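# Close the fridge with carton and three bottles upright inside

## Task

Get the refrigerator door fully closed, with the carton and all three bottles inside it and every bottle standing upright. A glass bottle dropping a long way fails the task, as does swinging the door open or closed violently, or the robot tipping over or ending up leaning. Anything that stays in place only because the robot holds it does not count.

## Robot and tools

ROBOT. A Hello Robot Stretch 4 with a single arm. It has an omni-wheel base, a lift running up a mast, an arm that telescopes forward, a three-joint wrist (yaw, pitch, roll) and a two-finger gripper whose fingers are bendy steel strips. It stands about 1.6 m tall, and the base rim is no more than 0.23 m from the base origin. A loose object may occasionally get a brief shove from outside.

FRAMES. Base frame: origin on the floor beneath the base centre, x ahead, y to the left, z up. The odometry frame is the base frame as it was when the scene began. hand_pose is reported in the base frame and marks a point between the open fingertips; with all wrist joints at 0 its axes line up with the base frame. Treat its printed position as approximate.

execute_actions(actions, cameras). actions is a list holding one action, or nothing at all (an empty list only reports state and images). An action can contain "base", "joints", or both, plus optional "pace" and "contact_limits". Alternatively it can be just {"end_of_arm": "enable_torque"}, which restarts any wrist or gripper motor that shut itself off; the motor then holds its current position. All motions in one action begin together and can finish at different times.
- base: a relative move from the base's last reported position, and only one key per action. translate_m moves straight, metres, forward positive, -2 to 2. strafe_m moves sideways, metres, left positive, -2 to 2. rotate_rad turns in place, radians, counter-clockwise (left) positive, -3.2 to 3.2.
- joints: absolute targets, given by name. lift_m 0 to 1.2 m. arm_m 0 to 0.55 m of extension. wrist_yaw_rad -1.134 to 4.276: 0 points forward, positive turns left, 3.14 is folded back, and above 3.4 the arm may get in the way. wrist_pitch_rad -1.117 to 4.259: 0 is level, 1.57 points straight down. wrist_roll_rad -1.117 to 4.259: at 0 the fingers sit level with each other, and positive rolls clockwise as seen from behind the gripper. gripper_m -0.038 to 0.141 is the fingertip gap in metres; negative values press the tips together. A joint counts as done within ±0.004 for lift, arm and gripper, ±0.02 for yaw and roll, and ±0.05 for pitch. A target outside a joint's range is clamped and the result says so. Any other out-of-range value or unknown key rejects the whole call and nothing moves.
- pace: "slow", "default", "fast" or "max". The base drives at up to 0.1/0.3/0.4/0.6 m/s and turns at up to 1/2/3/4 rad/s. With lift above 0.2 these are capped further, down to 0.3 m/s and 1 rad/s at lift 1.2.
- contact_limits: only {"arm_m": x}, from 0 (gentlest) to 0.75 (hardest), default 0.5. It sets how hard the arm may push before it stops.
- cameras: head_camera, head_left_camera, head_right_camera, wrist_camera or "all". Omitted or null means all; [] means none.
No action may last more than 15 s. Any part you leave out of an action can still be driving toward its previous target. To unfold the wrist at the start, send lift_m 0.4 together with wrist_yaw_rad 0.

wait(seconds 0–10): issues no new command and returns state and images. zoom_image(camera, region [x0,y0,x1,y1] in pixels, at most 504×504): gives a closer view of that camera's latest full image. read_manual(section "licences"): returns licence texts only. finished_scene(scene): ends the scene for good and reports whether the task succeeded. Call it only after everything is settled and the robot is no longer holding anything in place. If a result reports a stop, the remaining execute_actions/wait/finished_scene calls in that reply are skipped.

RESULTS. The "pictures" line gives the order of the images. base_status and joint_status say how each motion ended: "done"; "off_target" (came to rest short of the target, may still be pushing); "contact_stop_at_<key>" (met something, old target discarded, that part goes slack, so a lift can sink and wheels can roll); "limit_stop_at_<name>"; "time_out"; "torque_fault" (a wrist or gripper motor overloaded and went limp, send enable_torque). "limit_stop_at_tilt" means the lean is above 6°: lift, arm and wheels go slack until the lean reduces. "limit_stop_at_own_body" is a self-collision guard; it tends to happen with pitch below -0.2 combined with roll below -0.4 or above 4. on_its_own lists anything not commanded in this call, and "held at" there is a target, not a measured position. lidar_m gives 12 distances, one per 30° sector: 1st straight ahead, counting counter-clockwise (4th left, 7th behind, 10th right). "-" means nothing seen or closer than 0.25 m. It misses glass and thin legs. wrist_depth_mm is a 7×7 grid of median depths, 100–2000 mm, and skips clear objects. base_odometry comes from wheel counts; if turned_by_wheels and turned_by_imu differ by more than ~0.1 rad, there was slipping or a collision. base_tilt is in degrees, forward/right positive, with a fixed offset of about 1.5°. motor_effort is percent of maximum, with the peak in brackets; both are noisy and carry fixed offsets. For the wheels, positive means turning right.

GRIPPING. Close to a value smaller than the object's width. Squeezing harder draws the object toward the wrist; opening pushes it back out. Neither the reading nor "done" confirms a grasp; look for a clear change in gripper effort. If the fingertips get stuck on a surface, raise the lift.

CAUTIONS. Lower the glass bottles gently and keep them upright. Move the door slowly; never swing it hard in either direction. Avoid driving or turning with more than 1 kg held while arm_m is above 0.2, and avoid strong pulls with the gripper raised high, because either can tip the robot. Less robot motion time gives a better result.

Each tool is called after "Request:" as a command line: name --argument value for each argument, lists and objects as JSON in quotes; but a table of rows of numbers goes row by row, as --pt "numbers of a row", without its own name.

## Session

Request:
execute_actions --actions '[]'

Scene clock: 0.00 s.
base_odometry: x=+0.000 y=+0.000 heading=+0.000 (m, m, rad; odometry frame)
turned_by_wheels: +0.000 (rad since the last result)
turned_by_imu: +0.000 (rad since the last result)
base_tilt: forward=+0.0 right=-0.4 (deg)
lidar_m: 1.07 1.10 1.54 3.17 3.30 2.16 2.62 2.28 0.82 0.76 0.79 1.09
base_status: not commanded
joint_positions: lift_m=+0.264 arm_m=-0.002 wrist_yaw_rad=+3.082 wrist_pitch_rad=+0.006 wrist_roll_rad=+0.013 gripper_m=+0.057
joint_status: not commanded
motor_effort: lift_m=+21 arm_m=+0 wrist_yaw_rad=+0 wrist_pitch_rad=-6 wrist_roll_rad=+0 gripper_m=-2 wheel_0=+0 wheel_1=+0 wheel_2=+0 (%)
hand_pose: x=-0.1141 y=+0.1045 z=+0.4410 quat_wxyz=(+0.030, -0.003, +0.007, +1.000) (m; base frame)
wrist_depth_mm: - 138 - - - - - / - 130 - - - - - / 107 139 218 - - - - / 134 142 - - - - - / - - - - - - - / 1464 1464 194 1499 198 1618 1576 / 991 931 1008 111 1060 1025 1078
pictures: head_camera, head_left_camera, head_right_camera, wrist_camera
camera_calibration (this result's frames):
wrist_camera: T_world_to_cam=[[0.0412372, 0.99869, 0.030305, -0.115189], [0.0281573, 0.0291571, -0.999178, 0.495128], [-0.998753, 0.0420566, -0.0269181, 0.116767], [0, 0, 0, 1]] pos_world=[0.107429, 0.0956904, 0.501355]
Images, in order (width x height): head_camera 420x560, head_left_camera 420x672, head_right_camera 420x672, wrist_camera 616x392.

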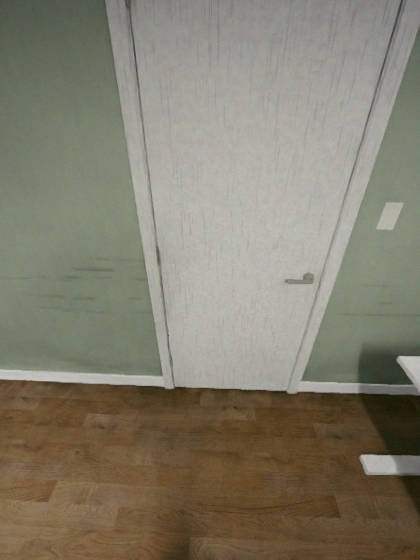

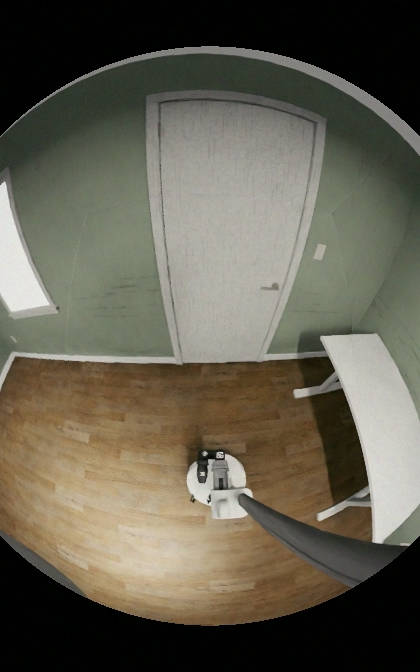

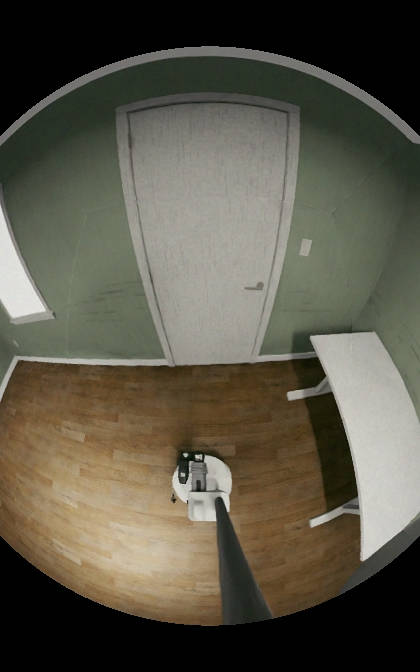

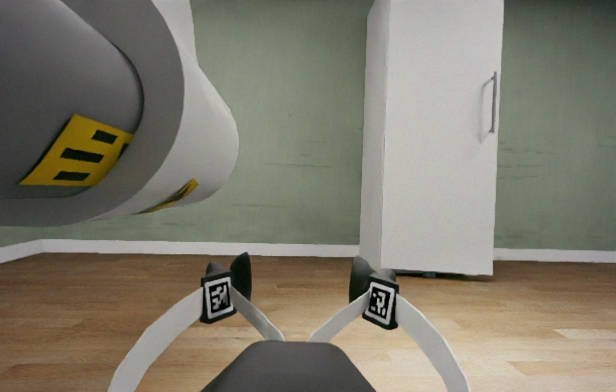

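Request:
execute_actions --actions '[{"base":{"rotate_rad":2.32},"joints":{"lift_m":0.2},"pace":"fast"}]' --cameras '["head_left_camera"]'

Request:
execute_actions --actions '[{"base":{"translate_m":2.0},"pace":"max"}]' --cameras '["head_left_camera"]'

Scene clock: 2.40 s.
base_odometry: x=+0.000 y=+0.000 heading=+2.320 (m, m, rad; odometry frame)
turned_by_wheels: +2.320 (rad since the last result)
turned_by_imu: +2.284 (rad since the last result)
base_tilt: forward=+0.0 right=-0.3 (deg)
lidar_m: 2.20 2.11 2.62 0.96 0.76 0.78 0.89 1.09 1.08 1.22 1.97 3.15
base_status: done
joint_positions: lift_m=+0.200 arm_m=-0.002 wrist_yaw_rad=+3.082 wrist_pitch_rad=+0.006 wrist_roll_rad=+0.013 gripper_m=+0.057
joint_status: all done
motor_effort: lift_m=+17(20) arm_m=+0(1) wrist_yaw_rad=-2(3) wrist_pitch_rad=-5(6) wrist_roll_rad=+0(2) gripper_m=-2(1) wheel_0=+0(6) wheel_1=+1(11) wheel_2=+1(8) (%)
hand_pose: x=-0.1141 y=+0.1045 z=+0.3769 quat_wxyz=(+0.030, -0.003, +0.007, +1.000) (m; base frame)
wrist_depth_mm: - 139 1499 1863 1708 1464 1281 / - 130 1464 1808 1060 842 831 / 107 139 219 1808 1618 1430 1281 / 134 142 1576 1863 1661 1464 1281 / 1042 1255 1464 1863 1661 1430 1281 / 1042 1182 195 1255 198 1397 1255 / 878 809 878 112 931 878 960
pictures: head_left_camera
Images, in order (width x height): head_left_camera 420x672.

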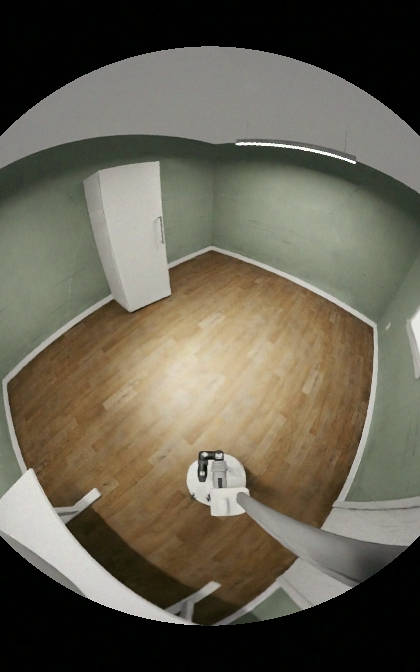

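Scene clock: 7.30 s.
base_odometry: x=-1.363 y=+1.464 heading=+2.320 (m, m, rad; odometry frame)
turned_by_wheels: +0.000 (rad since the last result)
turned_by_imu: -0.001 (rad since the last result)
base_tilt: forward=+0.0 right=-0.4 (deg)
lidar_m: 1.59 1.32 0.56 0.65 2.42 2.41 2.92 2.41 2.36 2.00 1.66 1.64
base_status: done
joint_positions: lift_m=+0.200 arm_m=-0.002 wrist_yaw_rad=+3.082 wrist_pitch_rad=+0.006 wrist_roll_rad=+0.013 gripper_m=+0.057
joint_status: not commanded
motor_effort: lift_m=+18(18) arm_m=-1(1) wrist_yaw_rad=+1(1) wrist_pitch_rad=-6(7) wrist_roll_rad=-1(2) gripper_m=-4(5) wheel_0=-2(3) wheel_1=-2(4) wheel_2=+0(15) (%)
hand_pose: x=-0.1141 y=+0.1045 z=+0.3769 quat_wxyz=(+0.030, -0.003, +0.007, +1.000) (m; base frame)
wrist_depth_mm: - 138 - - - - - / - 130 - - - - - / 107 139 218 - - - - / 134 142 - - - - - / - - - - - - - / 1255 1281 195 1308 198 1397 1430 / 866 831 891 111 917 891 960
pictures: head_left_camera
Images, in order (width x height): head_left_camera 420x672.

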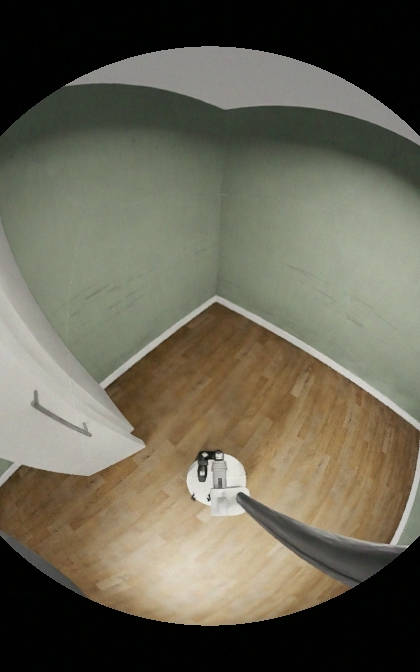

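Request:
execute_actions --actions '[{"base":{"translate_m":0.7},"pace":"fast","joints":{"lift_m":0.45,"wrist_yaw_rad":0,"gripper_m":0}}]' --cameras '[]'

Request:
execute_actions --actions '[{"base":{"rotate_rad":2.25}}]'

Scene clock: 10.83 s.
base_odometry: x=-1.839 y=+1.977 heading=+2.320 (m, m, rad; odometry frame)
turned_by_wheels: +0.000 (rad since the last result)
turned_by_imu: -0.001 (rad since the last result)
base_tilt: forward=+0.0 right=-0.4 (deg)
lidar_m: 1.04 0.85 0.86 0.81 0.68 3.08 3.48 2.86 2.62 1.37 1.12 1.13
base_status: done
joint_positions: lift_m=+0.450 arm_m=-0.002 wrist_yaw_rad=+0.000 wrist_pitch_rad=+0.006 wrist_roll_rad=+0.013 gripper_m=+0.000
joint_status: all done
motor_effort: lift_m=+26(28) arm_m=-1(0) wrist_yaw_rad=+0(5) wrist_pitch_rad=-5(6) wrist_roll_rad=+0(1) gripper_m=-3(7) wheel_0=-2(7) wheel_1=-1(6) wheel_2=-1(14) (%)
hand_pose: x=+0.4571 y=-0.0874 z=+0.6262 quat_wxyz=(+1.000, +0.007, +0.003, +0.000) (m; base frame)
wrist_depth_mm: 647 768 931 1138 1008 842 750 / 654 768 931 1160 991 854 741 / 661 778 931 1118 991 854 750 / 661 778 946 1138 991 854 750 / 661 778 960 1118 1008 866 741 / 668 788 186 193 931 842 741 / 668 732 904 112 960 831 750
pictures: none
No camera images: the call's "cameras" was empty. Leave "cameras" out to get every camera's image.

Scene clock: 13.23 s.
base_odometry: x=-1.839 y=+1.977 heading=-1.714 (m, m, rad; odometry frame)
turned_by_wheels: +2.250 (rad since the last result)
turned_by_imu: +2.215 (rad since the last result)
base_tilt: forward=+0.0 right=-0.4 (deg)
lidar_m: 0.68 3.03 3.23 2.86 2.08 1.30 1.12 1.13 0.96 0.85 0.86 0.74
base_status: done
joint_positions: lift_m=+0.450 arm_m=-0.002 wrist_yaw_rad=+0.000 wrist_pitch_rad=+0.006 wrist_roll_rad=+0.013 gripper_m=+0.000
joint_status: not commanded
motor_effort: lift_m=+25(26) arm_m=-1(1) wrist_yaw_rad=-1(0) wrist_pitch_rad=-6(6) wrist_roll_rad=+0(1) gripper_m=-5(5) wheel_0=-1(4) wheel_1=+0(6) wheel_2=+0(5) (%)
hand_pose: x=+0.4572 y=-0.0874 z=+0.6263 quat_wxyz=(+1.000, +0.007, +0.003, +0.000) (m; base frame)
wrist_depth_mm: - - 517 1025 500 512 539 / - - - 854 500 517 539 / - - - 1008 500 512 544 / - - - 1025 500 521 544 / - - - 866 508 525 549 / 1863 1983 186 192 500 525 549 / 1336 1229 1281 111 500 530 549
pictures: head_camera, head_left_camera, head_right_camera, wrist_camera
camera_calibration (this result's frames):
wrist_camera: T_world_to_cam=[[0.0185482, -0.999369, 0.0303046, -0.116979], [-0.0263614, -0.0307881, -0.999178, 0.6895], [0.99948, 0.0177341, -0.0269158, -0.215224], [0, 0, 0, 1]] pos_world=[0.235459, -0.0918602, 0.686685]
Images, in order (width x height): head_camera 420x560, head_left_camera 420x672, head_right_camera 420x672, wrist_camera 616x392.

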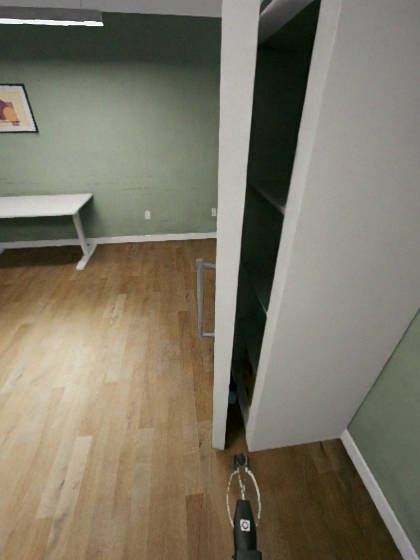

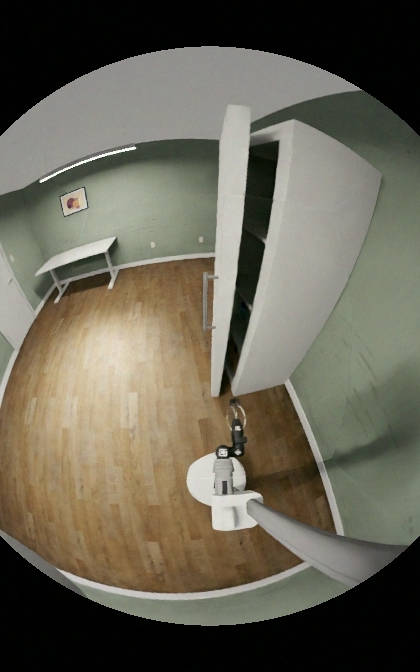

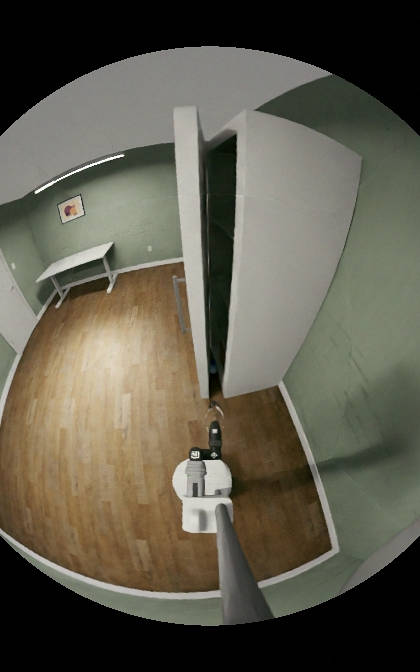

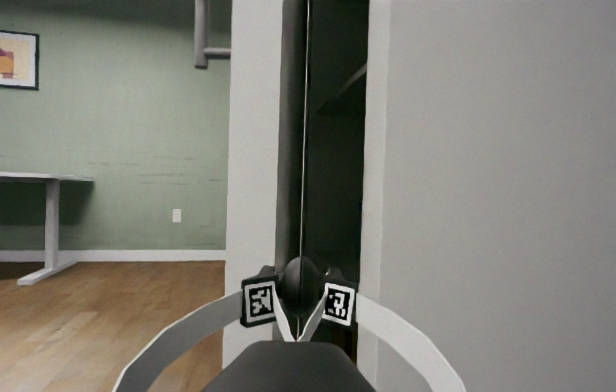

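Request:
execute_actions --actions '[{"base":{"strafe_m":-0.02},"joints":{"arm_m":0.16,"wrist_roll_rad":1.57}}]' --cameras '[]'

Request:
execute_actions --actions '[{"joints":{"arm_m":0.35},"contact_limits":{"arm_m":0.15}}]' --cameras '["head_camera"]'

Request:
execute_actions --actions '[{"base":{"strafe_m":0.25},"pace":"slow"}]' --cameras '["head_camera"]'

Scene clock: 15.27 s.
base_odometry: x=-1.859 y=+1.980 heading=-1.714 (m, m, rad; odometry frame)
turned_by_wheels: +0.000 (rad since the last result)
turned_by_imu: +0.000 (rad since the last result)
base_tilt: forward=+0.1 right=-0.4 (deg)
lidar_m: 0.68 3.05 3.24 2.87 2.08 1.28 1.11 1.14 0.95 0.84 0.85 0.73
base_status: done
joint_positions: lift_m=+0.450 arm_m=+0.159 wrist_yaw_rad=+0.000 wrist_pitch_rad=+0.005 wrist_roll_rad=+1.570 gripper_m=+0.000
joint_status: all done
motor_effort: lift_m=+25(25) arm_m=+6(5) wrist_yaw_rad=-1(1) wrist_pitch_rad=-6(7) wrist_roll_rad=+0(3) gripper_m=-5(3) wheel_0=-1(7) wheel_1=+2(12) wheel_2=-1(3) (%)
hand_pose: x=+0.6183 y=-0.0874 z=+0.6263 quat_wxyz=(+0.707, +0.707, +0.002, -0.002) (m; base frame)
wrist_depth_mm: 351 353 353 353 357 359 357 / 342 343 343 347 347 349 351 / 334 334 338 336 336 338 342 / 866 878 866 878 715 676 634 / 535 559 591 615 654 699 634 / 325 338 185 192 342 382 397 / 317 317 319 112 319 320 320
pictures: none
No camera images: the call's "cameras" was empty. Leave "cameras" out to get every camera's image.

Scene clock: 16.93 s.
base_odometry: x=-1.859 y=+1.980 heading=-1.714 (m, m, rad; odometry frame)
turned_by_wheels: +0.000 (rad since the last result)
turned_by_imu: +0.000 (rad since the last result)
base_tilt: forward=+0.0 right=-0.4 (deg)
lidar_m: 0.68 3.04 3.24 2.87 2.05 1.28 1.11 1.12 0.94 0.83 0.85 0.75
base_status: not commanded
joint_positions: lift_m=+0.450 arm_m=+0.349 wrist_yaw_rad=+0.000 wrist_pitch_rad=+0.005 wrist_roll_rad=+1.570 gripper_m=+0.000
joint_status: all done
motor_effort: lift_m=+25(25) arm_m=+6(6) wrist_yaw_rad=+0(0) wrist_pitch_rad=-6(6) wrist_roll_rad=-1(1) gripper_m=-5(6) wheel_0=-1(1) wheel_1=+2(2) wheel_2=-1(2) (%)
contact_limits: arm_m 0.15
hand_pose: x=+0.8083 y=-0.0874 z=+0.6263 quat_wxyz=(+0.707, +0.707, +0.002, -0.002) (m; base frame)
wrist_depth_mm: 148 150 150 151 151 152 152 / 145 145 146 146 147 148 148 / 178 171 165 159 154 150 147 / 683 654 699 699 544 496 480 / 508 535 559 591 621 661 647 / 309 317 185 193 324 362 373 / 223 206 230 112 229 249 253
pictures: head_camera
Images, in order (width x height): head_camera 420x560.

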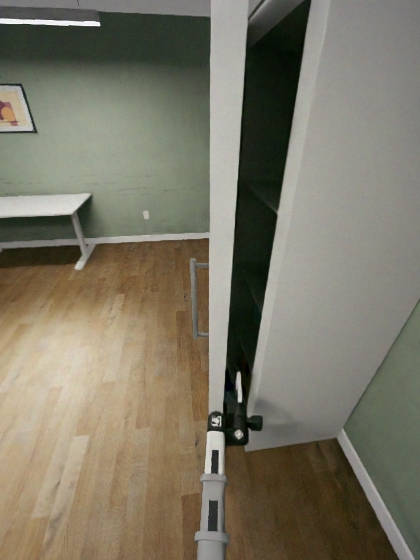

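Scene clock: 20.57 s.
base_odometry: x=-1.612 y=+1.944 heading=-1.714 (m, m, rad; odometry frame)
turned_by_wheels: +0.000 (rad since the last result)
turned_by_imu: -0.001 (rad since the last result)
base_tilt: forward=+0.0 right=-0.3 (deg)
lidar_m: 0.79 2.95 2.97 2.62 2.16 1.34 1.18 1.17 1.21 1.08 1.07 0.83
base_status: done
joint_positions: lift_m=+0.450 arm_m=+0.349 wrist_yaw_rad=+0.000 wrist_pitch_rad=+0.005 wrist_roll_rad=+1.570 gripper_m=+0.000
joint_status: not commanded
motor_effort: lift_m=+25(25) arm_m=+5(6) wrist_yaw_rad=+1(25) wrist_pitch_rad=-5(7) wrist_roll_rad=-1(1) gripper_m=-5(7) wheel_0=+1(11) wheel_1=+0(1) wheel_2=-1(9) (%)
hand_pose: x=+0.8085 y=-0.0875 z=+0.6263 quat_wxyz=(+0.707, +0.707, +0.002, -0.002) (m; base frame)
wrist_depth_mm: 699 634 699 699 699 699 512 / 691 691 683 683 691 707 691 / 609 627 627 647 668 676 699 / 484 496 496 512 517 521 539 / 399 407 410 418 424 433 436 / 345 347 185 192 351 366 368 / 300 290 304 111 304 317 322
pictures: head_camera
Images, in order (width x height): head_camera 420x560.

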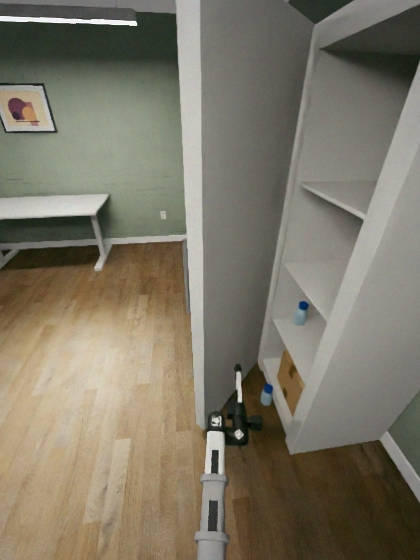

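Request:
execute_actions --actions '[{"base":{"strafe_m":0.1},"joints":{"arm_m":0.545},"pace":"slow"}]' --cameras '["head_camera"]'

Request:
execute_actions --actions '[{"base":{"translate_m":0.23},"pace":"slow"}]' --cameras '["head_camera"]'

Scene clock: 24.10 s.
base_odometry: x=-1.513 y=+1.930 heading=-1.714 (m, m, rad; odometry frame)
turned_by_wheels: +0.000 (rad since the last result)
turned_by_imu: +0.000 (rad since the last result)
base_tilt: forward=+0.0 right=-0.3 (deg)
lidar_m: 0.95 2.86 2.86 2.54 2.19 1.36 1.18 1.20 1.33 1.17 1.09 0.88
base_status: done
joint_positions: lift_m=+0.450 arm_m=+0.544 wrist_yaw_rad=+0.000 wrist_pitch_rad=+0.005 wrist_roll_rad=+1.570 gripper_m=+0.000
joint_status: all done
motor_effort: lift_m=+25(25) arm_m=+6(4) wrist_yaw_rad=+1(4) wrist_pitch_rad=-6(6) wrist_roll_rad=-2(1) gripper_m=-4(6) wheel_0=-1(6) wheel_1=+1(3) wheel_2=-2(2) (%)
hand_pose: x=+1.0033 y=-0.0874 z=+0.6263 quat_wxyz=(+0.707, +0.707, +0.002, -0.002) (m; base frame)
wrist_depth_mm: 504 508 517 517 521 521 521 / 436 442 452 452 459 469 477 / 387 394 399 402 404 410 413 / 351 353 357 359 364 366 370 / 317 320 324 325 330 334 334 / 290 293 185 191 297 303 306 / 270 262 272 111 272 279 281
pictures: head_camera
Images, in order (width x height): head_camera 420x560.

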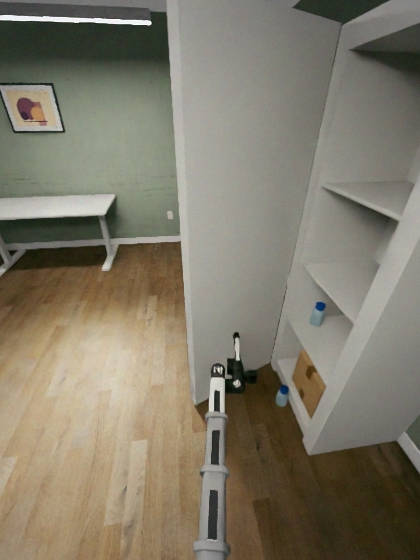

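Scene clock: 27.67 s.
base_odometry: x=-1.546 y=+1.702 heading=-1.714 (m, m, rad; odometry frame)
turned_by_wheels: +0.000 (rad since the last result)
turned_by_imu: +0.000 (rad since the last result)
base_tilt: forward=+0.0 right=-0.4 (deg)
lidar_m: 0.96 2.64 2.90 2.56 2.60 1.61 1.40 1.43 1.27 1.13 0.70 0.70
base_status: done
joint_positions: lift_m=+0.450 arm_m=+0.544 wrist_yaw_rad=+0.000 wrist_pitch_rad=+0.005 wrist_roll_rad=+1.570 gripper_m=+0.000
joint_status: not commanded
motor_effort: lift_m=+25(25) arm_m=+6(6) wrist_yaw_rad=+1(13) wrist_pitch_rad=-5(6) wrist_roll_rad=+0(0) gripper_m=-5(3) wheel_0=+0(11) wheel_1=+1(9) wheel_2=+0(10) (%)
hand_pose: x=+1.0033 y=-0.0875 z=+0.6263 quat_wxyz=(+0.707, +0.707, +0.002, -0.002) (m; base frame)
wrist_depth_mm: 272 273 274 276 278 279 281 / 265 266 267 268 270 271 271 / 257 259 258 259 262 263 264 / 250 251 251 252 254 255 256 / 242 243 246 245 247 248 249 / 237 238 186 192 239 241 242 / 230 230 233 112 232 236 236
pictures: head_camera
Images, in order (width x height): head_camera 420x560.

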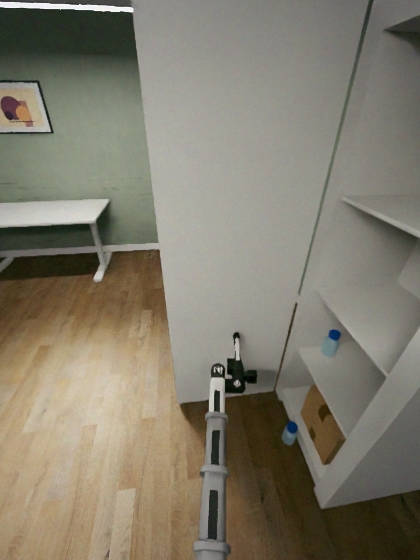

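Request:
execute_actions --actions '[{"base":{"strafe_m":0.19},"joints":{"arm_m":0,"wrist_roll_rad":0,"gripper_m":0.13},"pace":"default"}]' --cameras '[]'

Request:
execute_actions --actions '[{"base":{"rotate_rad":-1.27},"joints":{"lift_m":0.3,"wrist_pitch_rad":0.44,"arm_m":0.1}}]' --cameras '[]'

Request:
execute_actions --actions '[{"base":{"strafe_m":0.63},"joints":{"arm_m":0.15,"lift_m":0.15}}]'

Scene clock: 31.53 s.
base_odometry: x=-1.358 y=+1.675 heading=-1.714 (m, m, rad; odometry frame)
turned_by_wheels: +0.000 (rad since the last result)
turned_by_imu: +0.000 (rad since the last result)
base_tilt: forward=-0.1 right=-0.4 (deg)
lidar_m: 0.93 2.61 2.70 2.39 2.39 1.65 1.44 1.44 1.48 1.32 0.85 0.96
base_status: done
joint_positions: lift_m=+0.450 arm_m=+0.001 wrist_yaw_rad=+0.000 wrist_pitch_rad=+0.006 wrist_roll_rad=+0.000 gripper_m=+0.130
joint_status: all done
motor_effort: lift_m=+25(25) arm_m=-6(6) wrist_yaw_rad=+1(1) wrist_pitch_rad=-6(6) wrist_roll_rad=+0(8) gripper_m=-2(6) wheel_0=+0(8) wheel_1=-1(7) wheel_2=+0(1) (%)
hand_pose: x=+0.4604 y=-0.0875 z=+0.6263 quat_wxyz=(+1.000, +0.000, +0.003, +0.000) (m; base frame)
wrist_depth_mm: - - - 732 759 809 809 / - - - 741 778 809 809 / - - - 732 778 809 820 / - - - 732 768 820 820 / - - - 741 768 842 809 / 1921 1708 723 732 213 820 820 / 1336 1336 1366 112 798 831 831
pictures: none
No camera images: the call's "cameras" was empty. Leave "cameras" out to get every camera's image.

Scene clock: 33.40 s.
base_odometry: x=-1.358 y=+1.675 heading=-2.984 (m, m, rad; odometry frame)
turned_by_wheels: -1.270 (rad since the last result)
turned_by_imu: -1.251 (rad since the last result)
base_tilt: forward=+0.1 right=-0.4 (deg)
lidar_m: 0.96 0.86 0.93 0.95 2.70 2.46 2.43 1.84 1.47 1.46 1.57 1.34
base_status: done
joint_positions: lift_m=+0.300 arm_m=+0.099 wrist_yaw_rad=+0.000 wrist_pitch_rad=+0.442 wrist_roll_rad=+0.000 gripper_m=+0.130
joint_status: all done
motor_effort: lift_m=+16(24) arm_m=+6(6) wrist_yaw_rad=+1(1) wrist_pitch_rad=-6(6) wrist_roll_rad=-1(2) gripper_m=-1(0) wheel_0=-1(4) wheel_1=-1(8) wheel_2=-1(4) (%)
hand_pose: x=+0.5307 y=-0.0874 z=+0.3553 quat_wxyz=(+0.976, +0.000, +0.219, +0.000) (m; base frame)
wrist_depth_mm: 466 647 904 878 854 842 820 / 477 661 976 946 931 891 878 / 508 676 1008 1008 976 960 917 / 549 691 1025 1060 1025 1008 976 / 591 676 842 866 891 891 917 / 627 627 640 699 213 683 715 / 559 569 580 112 591 580 609
pictures: none
No camera images: the call's "cameras" was empty. Leave "cameras" out to get every camera's image.

Scene clock: 36.83 s.
base_odometry: x=-1.259 y=+1.053 heading=-2.984 (m, m, rad; odometry frame)
turned_by_wheels: +0.000 (rad since the last result)
turned_by_imu: -0.001 (rad since the last result)
base_tilt: forward=+0.1 right=-0.3 (deg)
lidar_m: 0.80 0.40 0.35 1.95 2.05 2.39 2.35 2.54 2.10 2.07 1.81 0.85
base_status: done
joint_positions: lift_m=+0.150 arm_m=+0.149 wrist_yaw_rad=+0.000 wrist_pitch_rad=+0.442 wrist_roll_rad=+0.000 gripper_m=+0.130
joint_status: all done
motor_effort: lift_m=+16(16) arm_m=+6(5) wrist_yaw_rad=+0(1) wrist_pitch_rad=-6(5) wrist_roll_rad=-3(2) gripper_m=+1(1) wheel_0=+1(10) wheel_1=-2(8) wheel_2=+0(3) (%)
hand_pose: x=+0.5806 y=-0.0874 z=+0.2053 quat_wxyz=(+0.976, +0.000, +0.219, +0.000) (m; base frame)
wrist_depth_mm: 439 521 676 452 436 442 387 / 439 530 691 484 469 424 878 / 445 544 640 508 504 442 946 / 452 544 525 512 517 473 842 / 459 574 544 530 512 512 621 / 462 442 445 488 213 488 512 / 394 399 402 111 415 407 421
pictures: head_camera, head_left_camera, head_right_camera, wrist_camera
camera_calibration (this result's frames):
wrist_camera: T_world_to_cam=[[0.0351864, -0.998878, 0.0316854, -0.116447], [-0.445909, -0.0440659, -0.893993, 0.492936], [0.894387, 0.0173276, -0.446959, -0.202765], [0, 0, 0, 1]] pos_world=[0.405252, -0.0910815, 0.353743]
Images, in order (width x height): head_camera 420x560, head_left_camera 420x672, head_right_camera 420x672, wrist_camera 616x392.

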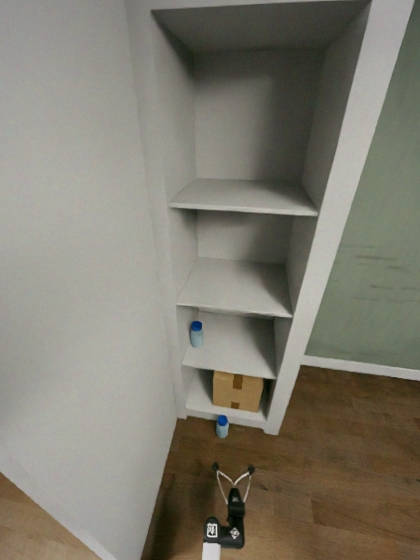

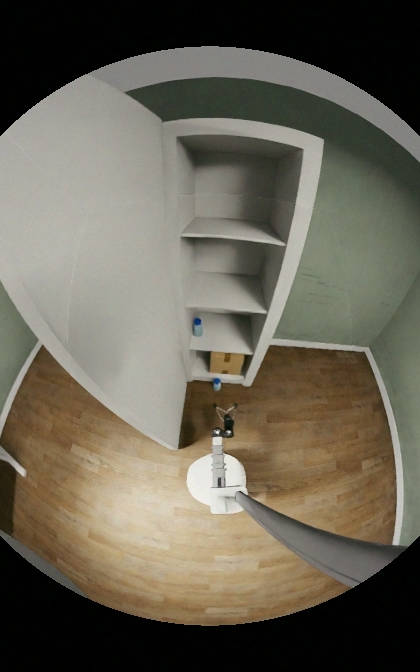

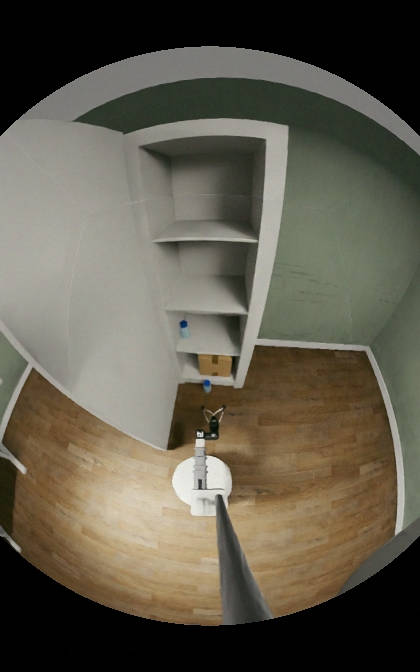

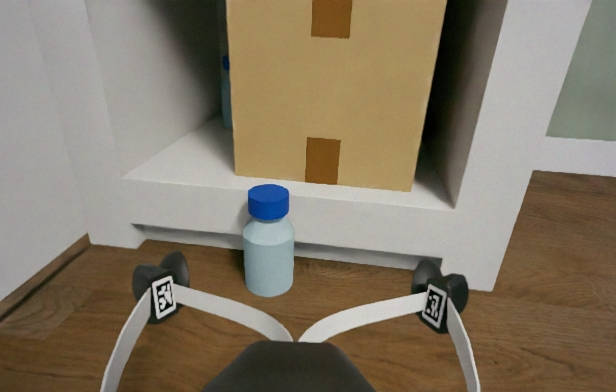

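Request:
execute_actions --actions '[{"base":{"strafe_m":0.045},"joints":{"arm_m":0.26,"lift_m":0.001}}]' --cameras '["wrist_camera"]'

Scene clock: 38.97 s.
base_odometry: x=-1.251 y=+1.008 heading=-2.984 (m, m, rad; odometry frame)
turned_by_wheels: +0.000 (rad since the last result)
turned_by_imu: +0.000 (rad since the last result)
base_tilt: forward=+0.0 right=-0.5 (deg)
lidar_m: 0.77 0.32 0.33 1.92 2.02 2.38 2.35 2.52 2.15 2.12 1.81 0.85
base_status: done
joint_positions: lift_m=+0.002 arm_m=+0.259 wrist_yaw_rad=+0.000 wrist_pitch_rad=+0.442 wrist_roll_rad=+0.000 gripper_m=+0.130
joint_status: all done
motor_effort: lift_m=+16(16) arm_m=+6(5) wrist_yaw_rad=+0(0) wrist_pitch_rad=-5(6) wrist_roll_rad=-2(2) gripper_m=-1(1) wheel_0=+1(5) wheel_1=-2(6) wheel_2=+0(0) (%)
hand_pose: x=+0.6906 y=-0.0874 z=+0.0564 quat_wxyz=(+0.976, +0.000, +0.219, +0.000) (m; base frame)
wrist_depth_mm: 349 436 585 355 347 336 377 / 368 379 402 370 364 357 368 / 392 387 373 307 351 336 330 / 415 418 427 319 404 392 347 / 327 332 340 332 351 357 359 / 267 253 256 278 213 276 291 / 226 228 232 111 237 233 243
pictures: wrist_camera
camera_calibration (this result's frames):
wrist_camera: T_world_to_cam=[[0.0353221, -0.998874, 0.0316851, -0.115658], [-0.445912, -0.0441264, -0.893988, 0.408859], [0.894379, 0.0174487, -0.446969, -0.367702], [0, 0, 0, 1]] pos_world=[0.515266, -0.09107, 0.204829]
Images, in order (width x height): wrist_camera 616x392.

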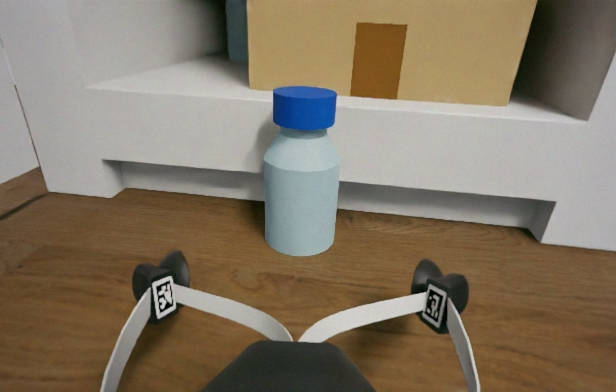

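Request:
execute_actions --actions '[{"joints":{"arm_m":0.385},"contact_limits":{"arm_m":0.15}}]' --cameras '["wrist_camera"]'

Request:
execute_actions --actions '[{"joints":{"gripper_m":0.01}}]' --cameras '["wrist_camera"]'

Scene clock: 40.80 s.
base_odometry: x=-1.251 y=+1.008 heading=-2.984 (m, m, rad; odometry frame)
turned_by_wheels: +0.000 (rad since the last result)
turned_by_imu: +0.000 (rad since the last result)
base_tilt: forward=+0.0 right=-0.4 (deg)
lidar_m: 0.76 0.32 0.33 1.93 2.01 2.38 2.35 2.52 2.14 2.11 1.82 0.87
base_status: not commanded
joint_positions: lift_m=+0.002 arm_m=+0.384 wrist_yaw_rad=+0.000 wrist_pitch_rad=+0.442 wrist_roll_rad=+0.000 gripper_m=+0.130
joint_status: all done
motor_effort: lift_m=+16(16) arm_m=+6(7) wrist_yaw_rad=+1(1) wrist_pitch_rad=-6(5) wrist_roll_rad=-2(1) gripper_m=-2(4) wheel_0=+0(1) wheel_1=-2(1) wheel_2=+0(0) (%)
contact_limits: arm_m 0.15
hand_pose: x=+0.8157 y=-0.0874 z=+0.0564 quat_wxyz=(+0.976, +0.000, +0.219, +0.000) (m; base frame)
wrist_depth_mm: 298 407 255 243 236 230 224 / 293 377 309 260 250 244 237 / 260 251 246 187 250 253 246 / 278 268 256 191 240 232 225 / 310 317 306 193 255 248 240 / 267 253 231 201 213 278 286 / 227 228 230 111 237 233 243
pictures: wrist_camera
camera_calibration (this result's frames):
wrist_camera: T_world_to_cam=[[0.035291, -0.998875, 0.0316869, -0.120056], [-0.44587, -0.0441132, -0.89401, 0.464579], [0.894402, 0.0174223, -0.446925, -0.479521], [0, 0, 0, 1]] pos_world=[0.640263, -0.0910725, 0.204833]
Images, in order (width x height): wrist_camera 616x392.

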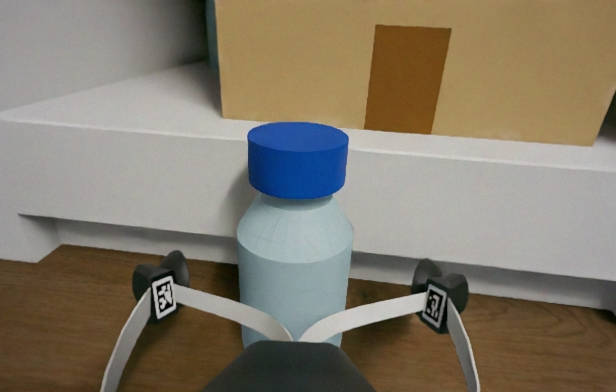

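Scene clock: 42.90 s.
base_odometry: x=-1.251 y=+1.008 heading=-2.984 (m, m, rad; odometry frame)
turned_by_wheels: +0.000 (rad since the last result)
turned_by_imu: +0.000 (rad since the last result)
base_tilt: forward=+0.0 right=-0.4 (deg)
lidar_m: 0.76 0.33 0.31 1.91 2.01 2.37 2.34 2.52 2.15 2.11 1.81 0.88
base_status: not commanded
joint_positions: lift_m=+0.001 arm_m=+0.384 wrist_yaw_rad=+0.000 wrist_pitch_rad=+0.447 wrist_roll_rad=+0.000 gripper_m=+0.010
joint_status: all done
motor_effort: lift_m=+17(18) arm_m=+6(6) wrist_yaw_rad=-1(4) wrist_pitch_rad=-20(18) wrist_roll_rad=+0(3) gripper_m=-19(19) wheel_0=+0(0) wheel_1=-2(2) wheel_2=+0(0) (%)
hand_pose: x=+0.8151 y=-0.0874 z=+0.0550 quat_wxyz=(+0.975, +0.000, +0.221, +0.000) (m; base frame)
wrist_depth_mm: 300 410 255 244 236 230 224 / 290 355 290 258 251 243 239 / 259 252 243 165 235 242 246 / 281 268 257 177 240 232 226 / 307 320 303 178 255 249 242 / 262 256 192 188 185 279 285 / 222 218 226 111 231 227 237
pictures: wrist_camera
camera_calibration (this result's frames):
wrist_camera: T_world_to_cam=[[0.0354774, -0.998872, 0.0315744, -0.120135], [-0.450166, -0.0441802, -0.891851, 0.466445], [0.89224, 0.0174269, -0.451225, -0.477618], [0, 0, 0, 1]] pos_world=[0.64039, -0.0910681, 0.20428]
Images, in order (width x height): wrist_camera 616x392.

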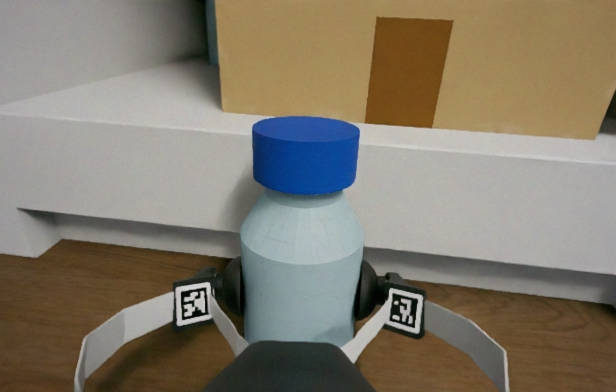

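Request:
execute_actions --actions '[{"joints":{"lift_m":0.56,"arm_m":0.35},"base":{"strafe_m":-0.06}}]' --cameras '["wrist_camera","head_camera"]'

Scene clock: 47.07 s.
base_odometry: x=-1.261 y=+1.068 heading=-2.984 (m, m, rad; odometry frame)
turned_by_wheels: +0.000 (rad since the last result)
turned_by_imu: +0.000 (rad since the last result)
base_tilt: forward=+0.0 right=-0.5 (deg)
lidar_m: 0.75 0.41 0.38 1.99 2.07 2.38 2.34 2.53 2.07 2.03 1.79 0.86
base_status: done
joint_positions: lift_m=+0.559 arm_m=+0.351 wrist_yaw_rad=+0.000 wrist_pitch_rad=+0.447 wrist_roll_rad=+0.000 gripper_m=+0.010
joint_status: all done
motor_effort: lift_m=+28(29) arm_m=-6(7) wrist_yaw_rad=+1(1) wrist_pitch_rad=-20(20) wrist_roll_rad=-2(0) gripper_m=-23(21) wheel_0=-1(6) wheel_1=-1(6) wheel_2=+0(0) (%)
hand_pose: x=+0.7821 y=-0.0875 z=+0.6130 quat_wxyz=(+0.975, +0.000, +0.221, +0.000) (m; base frame)
wrist_depth_mm: 370 508 640 621 609 466 287 / 384 517 683 654 640 445 281 / 387 455 707 165 676 427 272 / 392 469 544 177 569 413 265 / 384 413 402 178 433 392 274 / 407 370 192 188 184 343 291 / 430 591 452 111 436 327 317
pictures: head_camera, wrist_camera
camera_calibration (this result's frames):
wrist_camera: T_world_to_cam=[[0.0351855, -0.998882, 0.0315733, -0.136433], [-0.450204, -0.0440482, -0.891839, 0.949326], [0.892232, 0.0171653, -0.45125, -0.196406], [0, 0, 0, 1]] pos_world=[0.60743, -0.0910932, 0.762326]
Images, in order (width x height): head_camera 420x560, wrist_camera 616x392.

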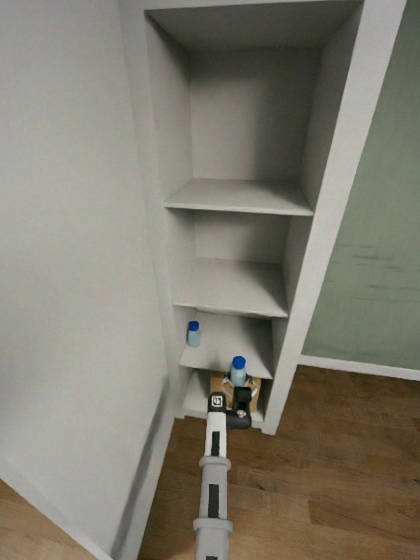

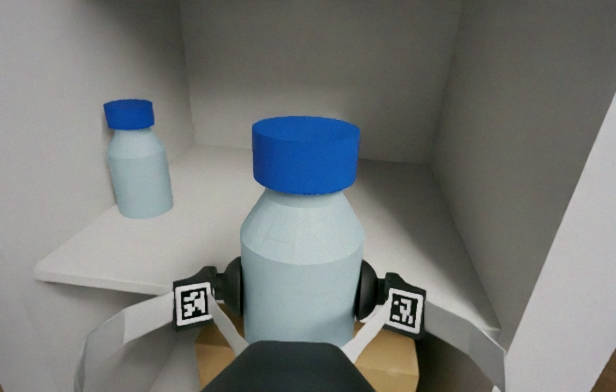

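Request:
execute_actions --actions '[{"joints":{"arm_m":0.545},"contact_limits":{"arm_m":0.15}}]' --cameras '[]'

Scene clock: 48.97 s.
base_odometry: x=-1.261 y=+1.068 heading=-2.984 (m, m, rad; odometry frame)
turned_by_wheels: +0.000 (rad since the last result)
turned_by_imu: +0.000 (rad since the last result)
base_tilt: forward=+0.0 right=-0.4 (deg)
lidar_m: 0.84 0.40 0.36 1.95 2.07 2.39 2.36 2.54 2.09 2.04 1.80 0.84
base_status: not commanded
joint_positions: lift_m=+0.559 arm_m=+0.544 wrist_yaw_rad=+0.000 wrist_pitch_rad=+0.447 wrist_roll_rad=+0.000 gripper_m=+0.010
joint_status: all done
motor_effort: lift_m=+28(28) arm_m=+6(7) wrist_yaw_rad=-1(0) wrist_pitch_rad=-20(20) wrist_roll_rad=-2(1) gripper_m=-20(20) wheel_0=-1(1) wheel_1=-1(1) wheel_2=+0(0) (%)
contact_limits: arm_m 0.15
hand_pose: x=+0.9751 y=-0.0874 z=+0.6130 quat_wxyz=(+0.975, +0.000, +0.221, +0.000) (m; base frame)
wrist_depth_mm: 343 462 462 449 436 421 332 / 351 484 492 480 466 445 322 / 355 500 525 165 492 469 312 / 277 480 544 177 521 469 304 / 281 415 402 178 430 421 297 / 300 325 192 187 184 355 289 / 282 278 289 112 297 289 282
pictures: none
No camera images: the call's "cameras" was empty. Leave "cameras" out to get every camera's image.

Request:
execute_actions --actions '[{"joints":{"lift_m":0.504},"pace":"slow"}]' --cameras '[]'

Request:
execute_actions --actions '[{"joints":{"gripper_m":0.12}}]' --cameras '["wrist_camera"]'

Request:
execute_actions --actions '[{"joints":{"arm_m":0},"base":{"translate_m":-0.3}}]' --cameras '["wrist_camera","head_camera"]'

Scene clock: 51.00 s.
base_odometry: x=-1.261 y=+1.068 heading=-2.984 (m, m, rad; odometry frame)
turned_by_wheels: +0.000 (rad since the last result)
turned_by_imu: +0.000 (rad since the last result)
base_tilt: forward=+0.0 right=-0.4 (deg)
lidar_m: 0.84 0.43 0.37 1.99 2.06 2.37 2.35 2.53 2.08 2.05 1.79 0.85
base_status: not commanded
joint_positions: lift_m=+0.504 arm_m=+0.544 wrist_yaw_rad=+0.000 wrist_pitch_rad=+0.447 wrist_roll_rad=+0.000 gripper_m=+0.010
joint_status: all done
motor_effort: lift_m=+18(26) arm_m=+5(6) wrist_yaw_rad=+0(2) wrist_pitch_rad=-20(21) wrist_roll_rad=-2(2) gripper_m=-20(21) wheel_0=-1(1) wheel_1=-1(1) wheel_2=+0(0) (%)
hand_pose: x=+0.9751 y=-0.0874 z=+0.5578 quat_wxyz=(+0.975, +0.000, +0.222, +0.000) (m; base frame)
wrist_depth_mm: 345 459 462 449 436 424 330 / 349 484 492 477 462 445 322 / 276 496 525 164 492 469 312 / 270 418 430 177 445 430 303 / 282 324 312 178 342 345 297 / 263 253 191 188 184 278 273 / 221 217 225 111 231 226 236
pictures: none
No camera images: the call's "cameras" was empty. Leave "cameras" out to get every camera's image.

Scene clock: 52.97 s.
base_odometry: x=-1.261 y=+1.068 heading=-2.984 (m, m, rad; odometry frame)
turned_by_wheels: +0.000 (rad since the last result)
turned_by_imu: +0.000 (rad since the last result)
base_tilt: forward=+0.0 right=-0.4 (deg)
lidar_m: 0.84 0.40 0.36 2.00 2.06 2.39 2.35 2.52 2.09 2.06 1.80 0.86
base_status: not commanded
joint_positions: lift_m=+0.504 arm_m=+0.544 wrist_yaw_rad=+0.000 wrist_pitch_rad=+0.442 wrist_roll_rad=+0.000 gripper_m=+0.120
joint_status: all done
motor_effort: lift_m=+18(18) arm_m=+6(6) wrist_yaw_rad=+2(4) wrist_pitch_rad=-5(20) wrist_roll_rad=-2(1) gripper_m=-1(22) wheel_0=+0(1) wheel_1=+0(1) wheel_2=+0(0) (%)
hand_pose: x=+0.9756 y=-0.0875 z=+0.5591 quat_wxyz=(+0.976, +0.000, +0.219, +0.000) (m; base frame)
wrist_depth_mm: 345 462 462 449 433 421 330 / 351 484 496 480 466 445 320 / 281 500 530 183 492 469 314 / 267 430 439 180 455 430 304 / 281 330 310 188 347 355 296 / 266 251 213 195 214 285 276 / 226 226 230 111 236 233 241
pictures: wrist_camera
camera_calibration (this result's frames):
wrist_camera: T_world_to_cam=[[0.0349375, -0.998885, 0.0317414, -0.141418], [-0.445935, -0.0440052, -0.893983, 0.985416], [0.894383, 0.0170789, -0.446976, -0.397911], [0, 0, 0, 1]] pos_world=[0.800257, -0.0911014, 0.707577]
Images, in order (width x height): wrist_camera 616x392.

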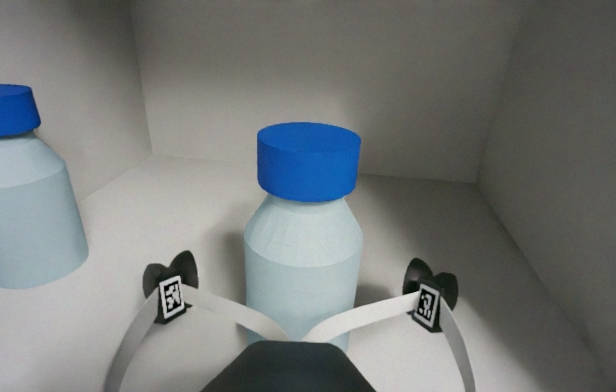

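Scene clock: 55.60 s.
base_odometry: x=-0.965 y=+1.115 heading=-2.984 (m, m, rad; odometry frame)
turned_by_wheels: +0.000 (rad since the last result)
turned_by_imu: +0.000 (rad since the last result)
base_tilt: forward=+0.0 right=-0.3 (deg)
lidar_m: 1.01 0.60 2.74 1.97 2.10 2.09 2.05 2.19 2.05 2.01 2.17 1.16
base_status: done
joint_positions: lift_m=+0.504 arm_m=+0.001 wrist_yaw_rad=+0.000 wrist_pitch_rad=+0.442 wrist_roll_rad=+0.000 gripper_m=+0.120
joint_status: all done
motor_effort: lift_m=+18(18) arm_m=-6(6) wrist_yaw_rad=+2(0) wrist_pitch_rad=-4(6) wrist_roll_rad=-2(2) gripper_m=+0(0) wheel_0=+0(2) wheel_1=+0(3) wheel_2=-2(8) (%)
hand_pose: x=+0.4327 y=-0.0875 z=+0.5591 quat_wxyz=(+0.976, +0.000, +0.219, +0.000) (m; base frame)
wrist_depth_mm: 496 699 991 1205 904 1255 1229 / 504 707 976 1025 946 1336 1281 / 517 732 1098 1008 1025 1397 1336 / 521 741 1138 1060 1229 1464 1499 / 530 715 1078 1078 1060 1255 1281 / 544 668 878 976 213 1008 1025 / 554 759 809 111 831 820 866
pictures: head_camera, wrist_camera
camera_calibration (this result's frames):
wrist_camera: T_world_to_cam=[[0.0349733, -0.998884, 0.0317363, -0.122452], [-0.446062, -0.044019, -0.893919, 0.743277], [0.894318, 0.0171069, -0.447104, 0.0877868], [0, 0, 0, 1]] pos_world=[0.257321, -0.0910988, 0.707565]
Images, in order (width x height): head_camera 420x560, wrist_camera 616x392.

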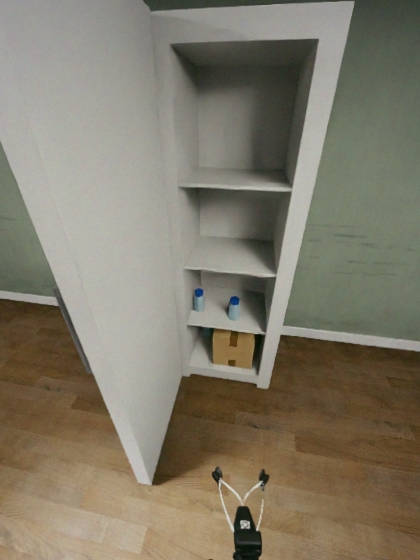

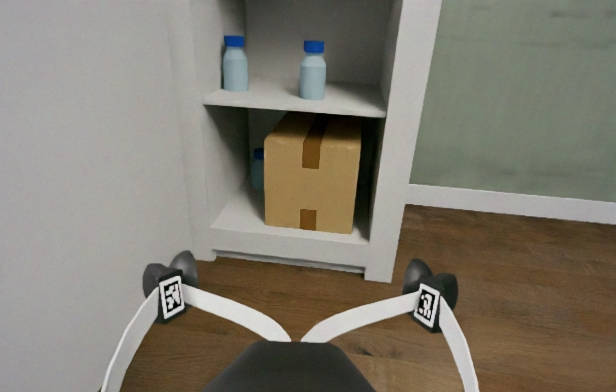

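Request:
execute_actions --actions '[{"joints":{"gripper_m":0,"lift_m":0.45,"wrist_pitch_rad":0,"wrist_roll_rad":1.57},"base":{"strafe_m":0.53}}]' --cameras '["head_camera"]'

Request:
execute_actions --actions '[{"joints":{"arm_m":0.24},"contact_limits":{"arm_m":0.1}}]' --cameras '["head_camera"]'

Scene clock: 59.63 s.
base_odometry: x=-0.881 y=+0.591 heading=-2.984 (m, m, rad; odometry frame)
turned_by_wheels: +0.000 (rad since the last result)
turned_by_imu: -0.001 (rad since the last result)
base_tilt: forward=+0.0 right=-0.4 (deg)
lidar_m: 0.57 1.89 2.19 1.43 1.53 2.00 1.98 2.12 2.56 2.54 2.26 0.53
base_status: done
joint_positions: lift_m=+0.450 arm_m=+0.001 wrist_yaw_rad=+0.000 wrist_pitch_rad=+0.002 wrist_roll_rad=+1.570 gripper_m=+0.000
joint_status: all done
motor_effort: lift_m=+16(17) arm_m=-6(6) wrist_yaw_rad=+2(2) wrist_pitch_rad=-4(9) wrist_roll_rad=+1(4) gripper_m=-5(6) wheel_0=+2(7) wheel_1=-1(9) wheel_2=+0(3) (%)
hand_pose: x=+0.4604 y=-0.0874 z=+0.6280 quat_wxyz=(+0.707, +0.707, +0.001, -0.001) (m; base frame)
wrist_depth_mm: 1060 1308 1308 1336 991 946 891 / 960 1205 1205 1308 1060 976 904 / 300 298 300 298 298 298 297 / 1537 1499 1499 1499 1499 1098 820 / 1576 1537 1537 1537 1537 1255 866 / 1576 1537 186 192 1576 1229 854 / 1576 1618 1576 111 1618 1138 842
pictures: head_camera
Images, in order (width x height): head_camera 420x560.

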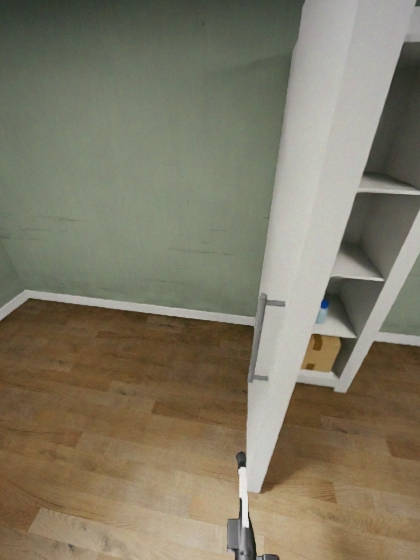

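Scene clock: 61.47 s.
base_odometry: x=-0.881 y=+0.591 heading=-2.984 (m, m, rad; odometry frame)
turned_by_wheels: +0.000 (rad since the last result)
turned_by_imu: +0.000 (rad since the last result)
base_tilt: forward=+0.0 right=-0.4 (deg)
lidar_m: 0.57 1.90 2.21 1.42 1.51 2.01 1.99 2.11 2.59 2.55 2.26 0.54
base_status: not commanded
joint_positions: lift_m=+0.450 arm_m=+0.239 wrist_yaw_rad=+0.000 wrist_pitch_rad=+0.002 wrist_roll_rad=+1.570 gripper_m=+0.000
joint_status: all done
motor_effort: lift_m=+16(16) arm_m=+6(7) wrist_yaw_rad=+0(1) wrist_pitch_rad=-5(6) wrist_roll_rad=-1(0) gripper_m=-6(5) wheel_0=+2(2) wheel_1=-1(1) wheel_2=+0(0) (%)
contact_limits: arm_m 0.1
hand_pose: x=+0.6984 y=-0.0874 z=+0.6281 quat_wxyz=(+0.707, +0.707, +0.001, -0.001) (m; base frame)
wrist_depth_mm: - - - - - - - / - - - - - - - / 1255 1255 1255 831 1281 - - / 1308 1308 1281 1255 1281 1255 866 / 1308 1308 1336 1308 1308 1255 866 / 1308 1336 186 192 1336 1255 866 / 1366 1366 1366 111 1336 1138 854
pictures: head_camera
Images, in order (width x height): head_camera 420x560.

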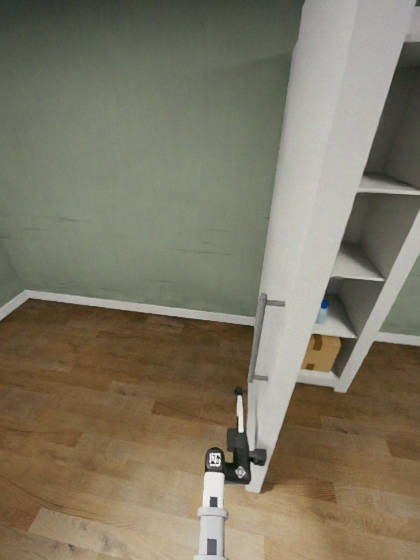

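Request:
execute_actions --actions '[{"base":{"strafe_m":-0.55},"pace":"slow"}]' --cameras '["head_right_camera"]'

Scene clock: 70.37 s.
base_odometry: x=-0.968 y=+1.134 heading=-2.984 (m, m, rad; odometry frame)
turned_by_wheels: +0.000 (rad since the last result)
turned_by_imu: +0.001 (rad since the last result)
base_tilt: forward=+0.0 right=-0.4 (deg)
lidar_m: 0.70 1.14 2.76 1.99 2.11 2.10 2.05 2.19 2.04 2.00 2.16 1.14
base_status: done
joint_positions: lift_m=+0.450 arm_m=+0.239 wrist_yaw_rad=+0.000 wrist_pitch_rad=+0.002 wrist_roll_rad=+1.570 gripper_m=+0.000
joint_status: not commanded
motor_effort: lift_m=+16(16) arm_m=+5(6) wrist_yaw_rad=-2(12) wrist_pitch_rad=-6(5) wrist_roll_rad=+0(0) gripper_m=-5(5) wheel_0=-1(8) wheel_1=-1(4) wheel_2=-1(1) (%)
hand_pose: x=+0.6984 y=-0.0874 z=+0.6281 quat_wxyz=(+0.707, +0.707, +0.001, -0.001) (m; base frame)
wrist_depth_mm: 1160 1138 1138 1182 1160 1160 866 / 640 640 640 1182 1138 1138 878 / 273 277 283 287 291 297 303 / 283 281 277 276 273 271 268 / 327 325 322 307 314 310 310 / 384 382 186 192 347 368 362 / 473 430 442 112 436 424 436
pictures: head_right_camera
Images, in order (width x height): head_right_camera 420x672.

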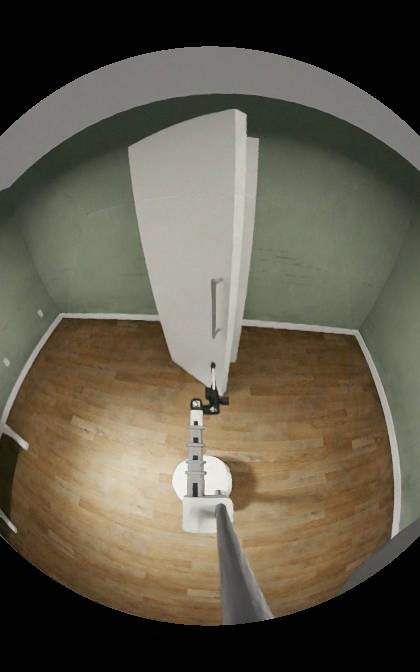

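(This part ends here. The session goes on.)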